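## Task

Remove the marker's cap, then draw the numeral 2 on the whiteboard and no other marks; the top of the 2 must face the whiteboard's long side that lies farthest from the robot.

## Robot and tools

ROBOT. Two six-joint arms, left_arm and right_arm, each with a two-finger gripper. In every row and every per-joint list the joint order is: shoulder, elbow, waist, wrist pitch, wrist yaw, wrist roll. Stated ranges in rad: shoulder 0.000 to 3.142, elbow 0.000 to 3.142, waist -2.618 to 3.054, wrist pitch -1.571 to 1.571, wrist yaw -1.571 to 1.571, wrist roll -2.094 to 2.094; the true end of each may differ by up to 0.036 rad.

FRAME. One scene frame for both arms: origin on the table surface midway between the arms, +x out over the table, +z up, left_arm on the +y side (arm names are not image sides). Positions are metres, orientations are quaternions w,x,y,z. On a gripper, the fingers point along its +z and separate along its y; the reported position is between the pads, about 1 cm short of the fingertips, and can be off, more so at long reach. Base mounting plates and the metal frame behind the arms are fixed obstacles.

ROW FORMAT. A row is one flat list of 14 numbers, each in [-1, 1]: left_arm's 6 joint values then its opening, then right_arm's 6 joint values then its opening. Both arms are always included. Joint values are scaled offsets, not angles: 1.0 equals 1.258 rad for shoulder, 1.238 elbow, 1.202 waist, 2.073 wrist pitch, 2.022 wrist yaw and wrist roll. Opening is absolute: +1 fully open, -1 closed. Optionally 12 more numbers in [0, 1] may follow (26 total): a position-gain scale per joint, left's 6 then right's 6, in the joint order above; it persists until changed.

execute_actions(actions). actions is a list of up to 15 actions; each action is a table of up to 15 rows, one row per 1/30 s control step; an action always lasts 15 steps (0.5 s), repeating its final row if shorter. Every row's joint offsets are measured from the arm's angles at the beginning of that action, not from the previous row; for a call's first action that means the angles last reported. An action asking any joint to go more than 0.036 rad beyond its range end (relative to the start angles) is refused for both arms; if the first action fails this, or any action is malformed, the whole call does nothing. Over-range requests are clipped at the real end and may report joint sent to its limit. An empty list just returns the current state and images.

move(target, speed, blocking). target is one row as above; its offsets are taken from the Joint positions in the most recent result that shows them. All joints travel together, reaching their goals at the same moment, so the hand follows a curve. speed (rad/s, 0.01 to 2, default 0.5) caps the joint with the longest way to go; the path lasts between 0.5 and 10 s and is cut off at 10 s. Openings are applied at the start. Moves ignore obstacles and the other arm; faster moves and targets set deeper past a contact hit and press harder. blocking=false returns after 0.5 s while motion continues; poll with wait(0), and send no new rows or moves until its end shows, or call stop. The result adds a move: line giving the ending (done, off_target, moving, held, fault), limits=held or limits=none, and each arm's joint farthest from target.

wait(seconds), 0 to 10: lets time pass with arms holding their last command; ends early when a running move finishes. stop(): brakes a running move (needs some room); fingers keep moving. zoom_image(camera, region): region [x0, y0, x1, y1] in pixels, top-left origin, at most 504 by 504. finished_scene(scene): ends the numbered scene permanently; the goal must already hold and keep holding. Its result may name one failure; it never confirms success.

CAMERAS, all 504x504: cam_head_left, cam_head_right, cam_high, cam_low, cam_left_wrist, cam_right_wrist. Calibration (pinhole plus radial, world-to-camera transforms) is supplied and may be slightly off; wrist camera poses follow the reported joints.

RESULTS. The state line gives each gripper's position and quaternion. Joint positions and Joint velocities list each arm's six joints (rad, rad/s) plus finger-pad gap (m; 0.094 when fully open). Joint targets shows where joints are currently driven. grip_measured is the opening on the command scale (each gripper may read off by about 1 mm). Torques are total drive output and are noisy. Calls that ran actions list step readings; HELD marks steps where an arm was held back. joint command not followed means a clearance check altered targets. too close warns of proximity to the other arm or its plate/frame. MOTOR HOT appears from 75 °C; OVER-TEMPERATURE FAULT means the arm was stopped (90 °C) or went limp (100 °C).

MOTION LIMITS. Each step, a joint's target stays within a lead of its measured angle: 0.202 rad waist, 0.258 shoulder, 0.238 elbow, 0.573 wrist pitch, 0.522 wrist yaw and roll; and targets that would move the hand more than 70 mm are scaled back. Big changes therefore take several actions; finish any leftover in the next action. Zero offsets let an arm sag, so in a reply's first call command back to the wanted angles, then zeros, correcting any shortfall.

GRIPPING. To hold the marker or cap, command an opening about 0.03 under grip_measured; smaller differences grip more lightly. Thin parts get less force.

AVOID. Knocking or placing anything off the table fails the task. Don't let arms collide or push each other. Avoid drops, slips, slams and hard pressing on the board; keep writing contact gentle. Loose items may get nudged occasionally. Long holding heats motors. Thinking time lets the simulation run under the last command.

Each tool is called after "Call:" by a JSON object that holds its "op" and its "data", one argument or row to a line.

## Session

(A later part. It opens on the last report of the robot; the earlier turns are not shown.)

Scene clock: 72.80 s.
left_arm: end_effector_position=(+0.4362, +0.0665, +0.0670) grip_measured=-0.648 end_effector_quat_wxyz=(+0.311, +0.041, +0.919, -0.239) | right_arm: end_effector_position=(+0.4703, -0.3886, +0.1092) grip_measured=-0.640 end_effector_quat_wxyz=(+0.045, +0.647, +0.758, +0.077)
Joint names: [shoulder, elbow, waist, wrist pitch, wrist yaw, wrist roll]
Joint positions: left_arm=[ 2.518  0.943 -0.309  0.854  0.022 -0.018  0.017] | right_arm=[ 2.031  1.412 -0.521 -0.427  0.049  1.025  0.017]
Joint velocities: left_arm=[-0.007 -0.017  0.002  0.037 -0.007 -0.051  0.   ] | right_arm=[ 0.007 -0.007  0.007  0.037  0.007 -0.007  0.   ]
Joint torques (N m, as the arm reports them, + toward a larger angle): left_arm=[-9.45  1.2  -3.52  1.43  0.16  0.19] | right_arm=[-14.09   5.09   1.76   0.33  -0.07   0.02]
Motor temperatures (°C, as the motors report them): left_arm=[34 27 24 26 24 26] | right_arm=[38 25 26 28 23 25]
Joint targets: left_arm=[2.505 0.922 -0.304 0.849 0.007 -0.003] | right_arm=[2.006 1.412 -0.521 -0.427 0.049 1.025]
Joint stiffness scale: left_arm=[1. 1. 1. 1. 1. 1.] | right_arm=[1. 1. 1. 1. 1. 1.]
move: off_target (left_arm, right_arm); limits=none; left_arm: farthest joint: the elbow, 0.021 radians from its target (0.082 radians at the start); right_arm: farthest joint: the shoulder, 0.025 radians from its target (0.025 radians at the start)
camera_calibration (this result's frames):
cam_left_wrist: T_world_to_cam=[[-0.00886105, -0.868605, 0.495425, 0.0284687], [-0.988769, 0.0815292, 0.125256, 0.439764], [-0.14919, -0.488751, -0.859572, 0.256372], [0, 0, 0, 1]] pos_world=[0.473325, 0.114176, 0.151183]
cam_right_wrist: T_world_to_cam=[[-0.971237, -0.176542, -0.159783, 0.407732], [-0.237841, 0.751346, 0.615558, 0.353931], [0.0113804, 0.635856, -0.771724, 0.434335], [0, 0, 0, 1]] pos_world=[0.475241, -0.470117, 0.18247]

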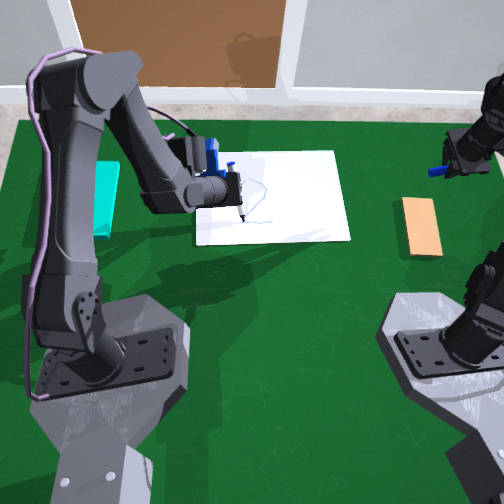

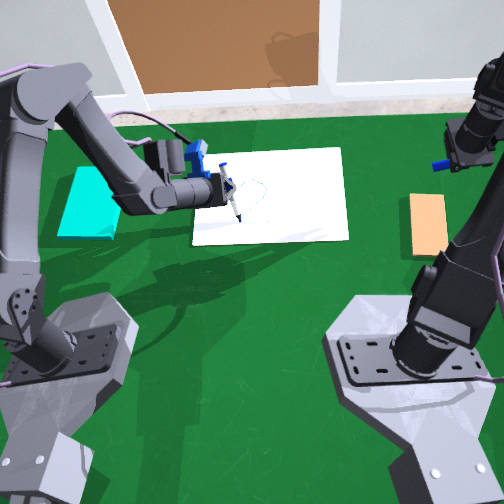

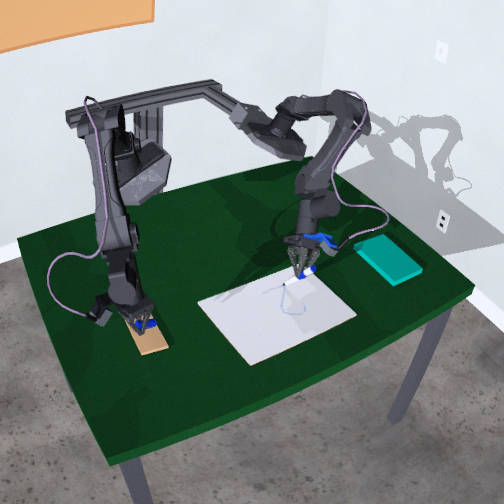

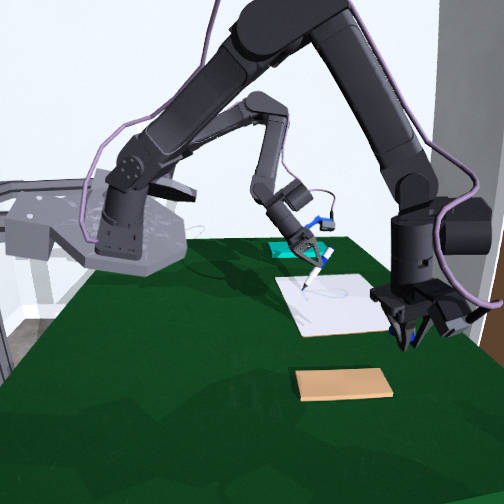

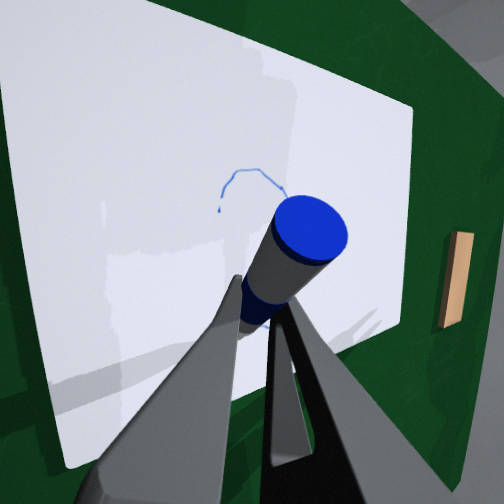

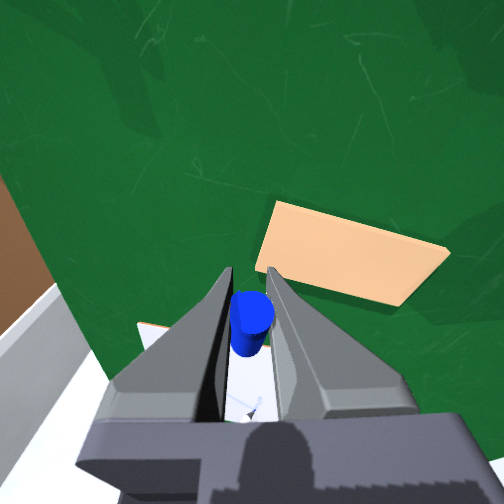

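Call:
{"op": "move", "data": {
  "target": [-0.011,-0.012,0.0125,-0.002,-0.012,0.006,-0.76,-0.02,0,0,0,0,0,-0.75],
  "speed": 0.04
}}

Call:
{"op": "zoom_image", "data": {
  "camera": "cam_head_left",
  "region": [200,170,310,245]
}}

Scene clock: 73.83 s.
left_arm: end_effector_position=(+0.4374, +0.0690, +0.0664) grip_measured=-0.648 end_effector_quat_wxyz=(+0.312, +0.039, +0.919, -0.238) | right_arm: end_effector_position=(+0.4703, -0.3886, +0.1092) grip_measured=-0.640 end_effector_quat_wxyz=(+0.045, +0.647, +0.758, +0.077)
Joint names: [shoulder, elbow, waist, wrist pitch, wrist yaw, wrist roll]
Joint positions: left_arm=[ 2.518  0.943 -0.303  0.857  0.022 -0.019  0.017] | right_arm=[ 2.031  1.412 -0.521 -0.427  0.048  1.025  0.017]
Joint velocities: left_arm=[-0.012 -0.002 -0.012 -0.022 -0.051 -0.051  0.001] | right_arm=[ 0.022  0.022  0.002 -0.081 -0.037 -0.007  0.   ]
Joint torques (N m, as the arm reports them, + toward a larger angle): left_arm=[-9.52  1.6  -3.05  1.42  0.06  0.16] | right_arm=[-14.12   5.12   1.73   0.32  -0.05   0.01]
Motor temperatures (°C, as the motors report them): left_arm=[34 27 24 26 24 26] | right_arm=[38 25 26 28 23 25]
Joint targets: left_arm=[2.504 0.928 -0.294 0.850 -0.003 -0.006] | right_arm=[2.006 1.412 -0.521 -0.427 0.048 1.025]
Joint stiffness scale: left_arm=[1. 1. 1. 1. 1. 1.] | right_arm=[1. 1. 1. 1. 1. 1.]
move: off_target (left_arm, right_arm); limits=none; left_arm: farthest joint: the wrist yaw, 0.024 radians from its target (0.024 radians at the start); right_arm: farthest joint: the shoulder, 0.025 radians from its target (0.025 radians at the start)
camera_calibration (this result's frames):
cam_left_wrist: T_world_to_cam=[[-0.00337909, -0.868863, 0.495041, 0.0285962], [-0.989368, 0.0748807, 0.124672, 0.441622], [-0.145392, -0.489356, -0.859879, 0.25565], [0, 0, 0, 1]] pos_world=[0.474193, 0.116881, 0.150614]
cam_right_wrist: T_world_to_cam=[[-0.971205, -0.176535, -0.159987, 0.407779], [-0.237969, 0.751119, 0.615785, 0.353832], [0.0114611, 0.636125, -0.771501, 0.434343], [0, 0, 0, 1]] pos_world=[0.47526, -0.470079, 0.182451]

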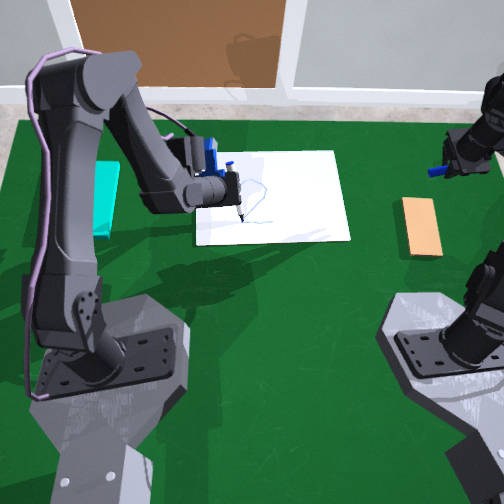

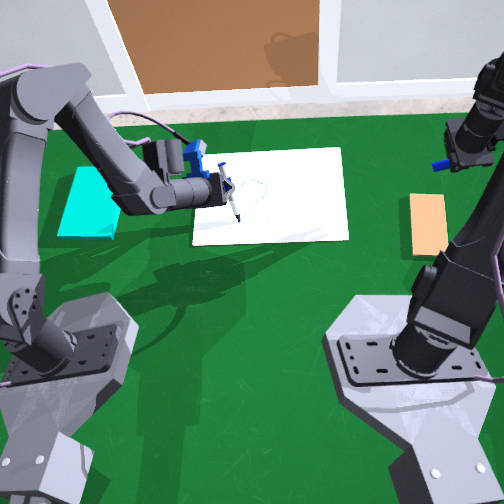

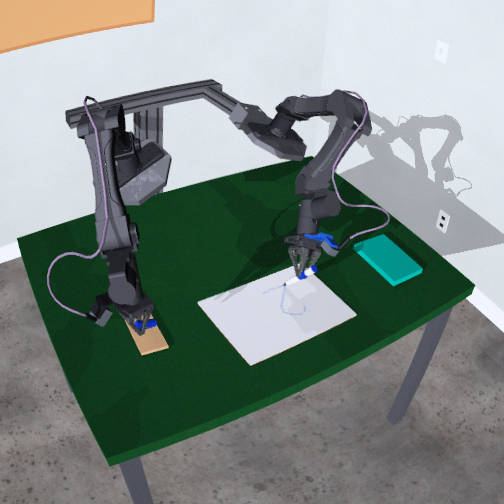

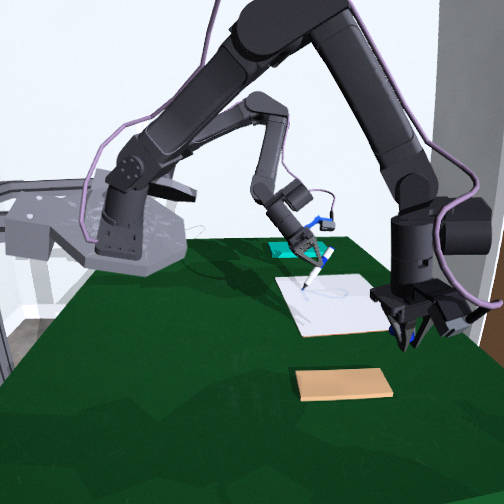

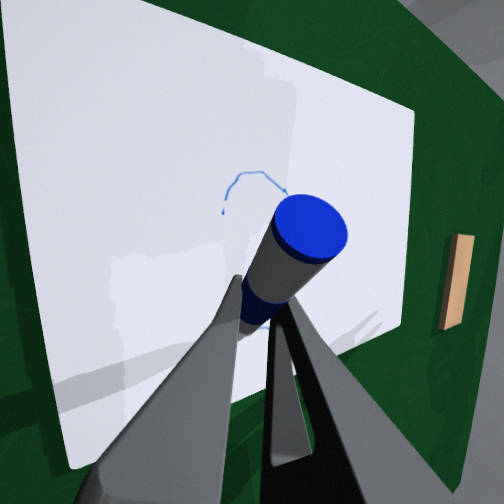

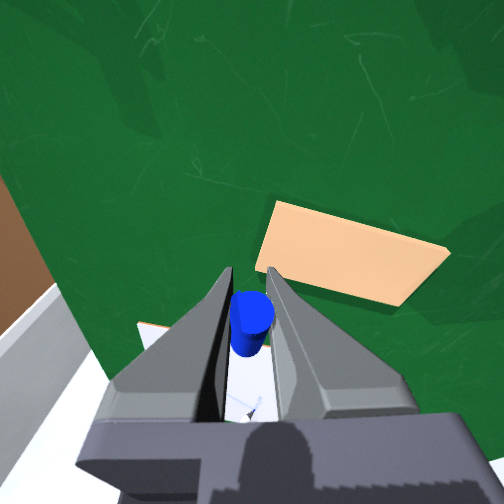

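Region (200, 170, 310, 245) of cam_head_left's 504x504 image, scaled by 4.582, with more detail than that image has; it fills the top 344 rows of this view, and the rest is white.

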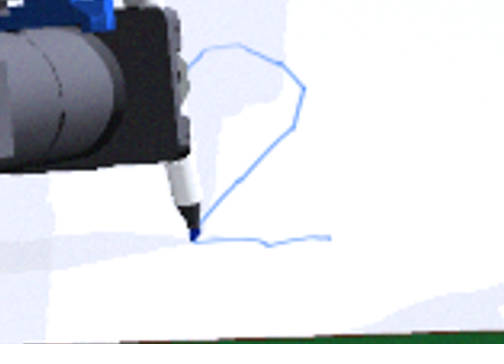

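Looks at the corner. Lift.

Call:
{"op": "move", "data": {
  "target": [-0.1,0,0,0,-0.006,0.006,-0.76,-0.02,0,0,0,0,0,-0.75],
  "speed": 0.15
}}

Call:
{"op": "zoom_image", "data": {
  "camera": "cam_head_left",
  "region": [200,150,330,250]
}}

Call:
{"op": "zoom_image", "data": {
  "camera": "cam_high",
  "region": [230,260,340,340]
}}

Scene clock: 75.27 s.
left_arm: end_effector_position=(+0.4749, +0.0813, +0.1110) grip_measured=-0.648 end_effector_quat_wxyz=(+0.364, +0.026, +0.901, -0.234) | right_arm: end_effector_position=(+0.4703, -0.3886, +0.1092) grip_measured=-0.640 end_effector_quat_wxyz=(+0.045, +0.647, +0.758, +0.077)
Joint names: [shoulder, elbow, waist, wrist pitch, wrist yaw, wrist roll]
Joint positions: left_arm=[ 2.405  0.943 -0.303  0.859  0.01  -0.016  0.017] | right_arm=[ 2.031  1.412 -0.521 -0.427  0.048  1.025  0.017]
Joint velocities: left_arm=[-0.012 -0.012 -0.007  0.022 -0.022 -0.022  0.   ] | right_arm=[-0.002  0.007 -0.007  0.051 -0.037  0.051  0.001]
Joint torques (N m, as the arm reports them, + toward a larger angle): left_arm=[-9.82  3.23 -3.75  1.61  0.29  0.16] | right_arm=[-14.07   5.15   1.71   0.34  -0.05   0.02]
Motor temperatures (°C, as the motors report them): left_arm=[34 27 24 26 24 26] | right_arm=[38 25 26 28 23 25]
Joint targets: left_arm=[2.392 0.943 -0.303 0.857 0.010 -0.006] | right_arm=[2.006 1.412 -0.521 -0.427 0.048 1.025]
Joint stiffness scale: left_arm=[1. 1. 1. 1. 1. 1.] | right_arm=[1. 1. 1. 1. 1. 1.]
move: off_target (right_arm); limits=none; left_arm: farthest joint: the shoulder, 0.013 radians from its target (0.126 radians at the start); right_arm: farthest joint: the shoulder, 0.025 radians from its target (0.025 radians at the start)
camera_calibration (this result's frames):
cam_left_wrist: T_world_to_cam=[[-0.0117083, -0.862016, 0.506746, 0.0194693], [-0.999408, 0.0264842, 0.0219605, 0.492369], [-0.032351, -0.506189, -0.861816, 0.253392], [0, 0, 0, 1]] pos_world=[0.500503, 0.132007, 0.197698]
cam_right_wrist: T_world_to_cam=[[-0.971205, -0.176535, -0.159987, 0.407779], [-0.237969, 0.751119, 0.615785, 0.353832], [0.0114611, 0.636125, -0.771501, 0.434343], [0, 0, 0, 1]] pos_world=[0.47526, -0.470079, 0.182451]

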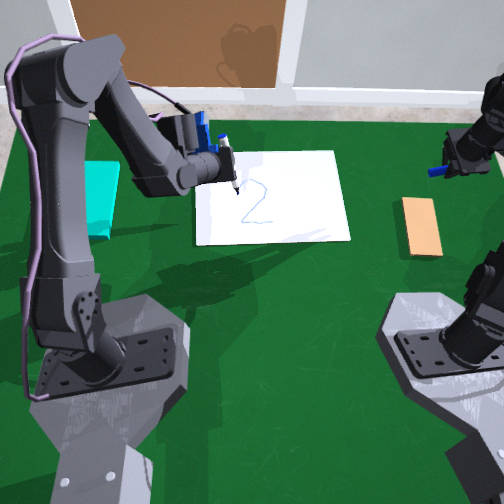

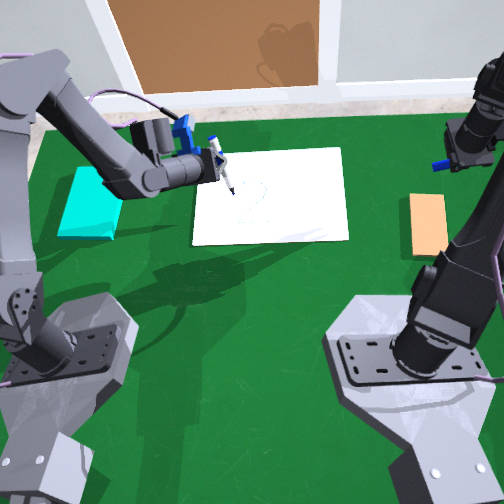

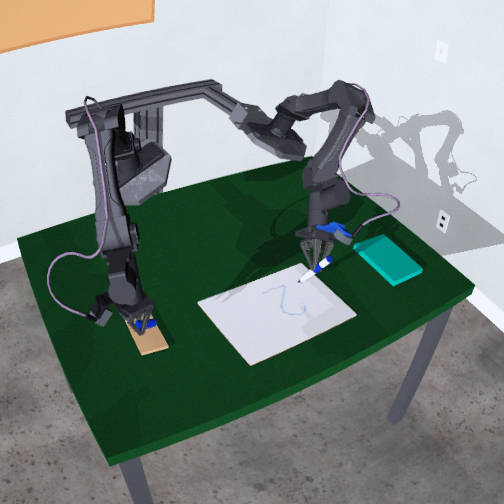

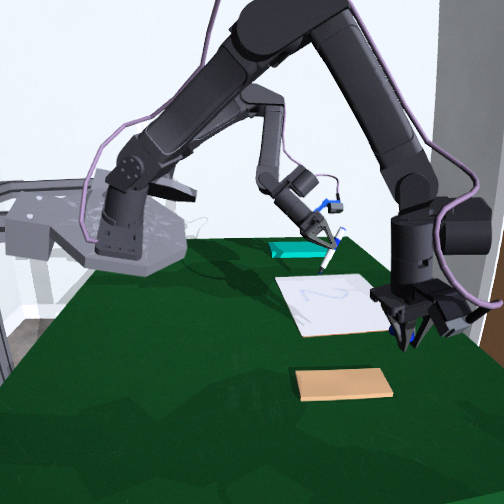

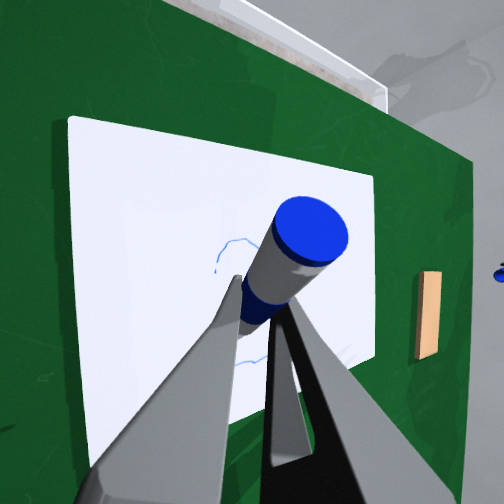

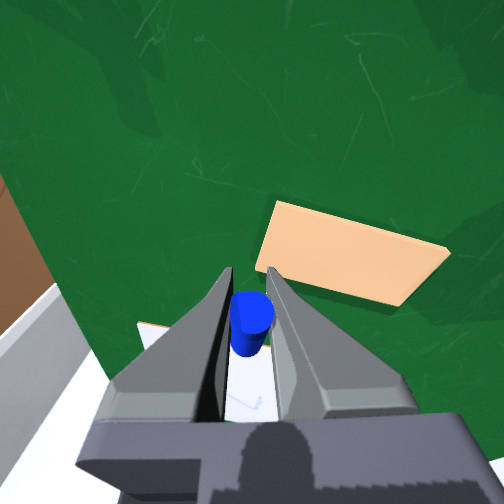

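Region (200, 150, 330, 250) of cam_head_left's 504x504 image, scaled by 3.877, with more detail than that image has; it fills the top 388 rows of this view, and the rest is white.

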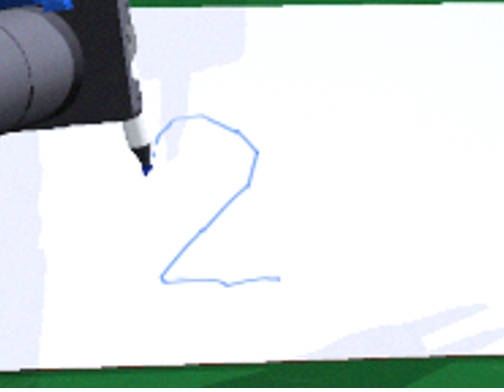

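Region (230, 260, 340, 340) of cam_high's 504x504 image, scaled by 4.582, with more detail than that image has; it fills the top 367 rows of this view, and the rest is white.

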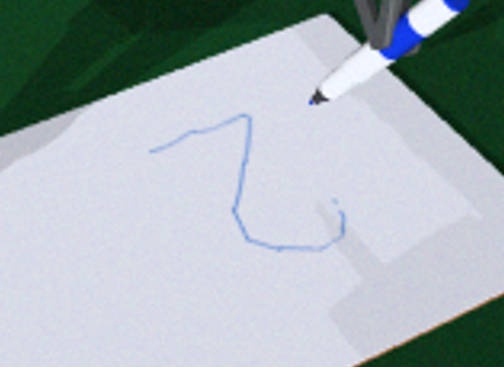

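Call:
{"op": "finished_scene", "data": {
  "scene": 2
}}

The scene is finished.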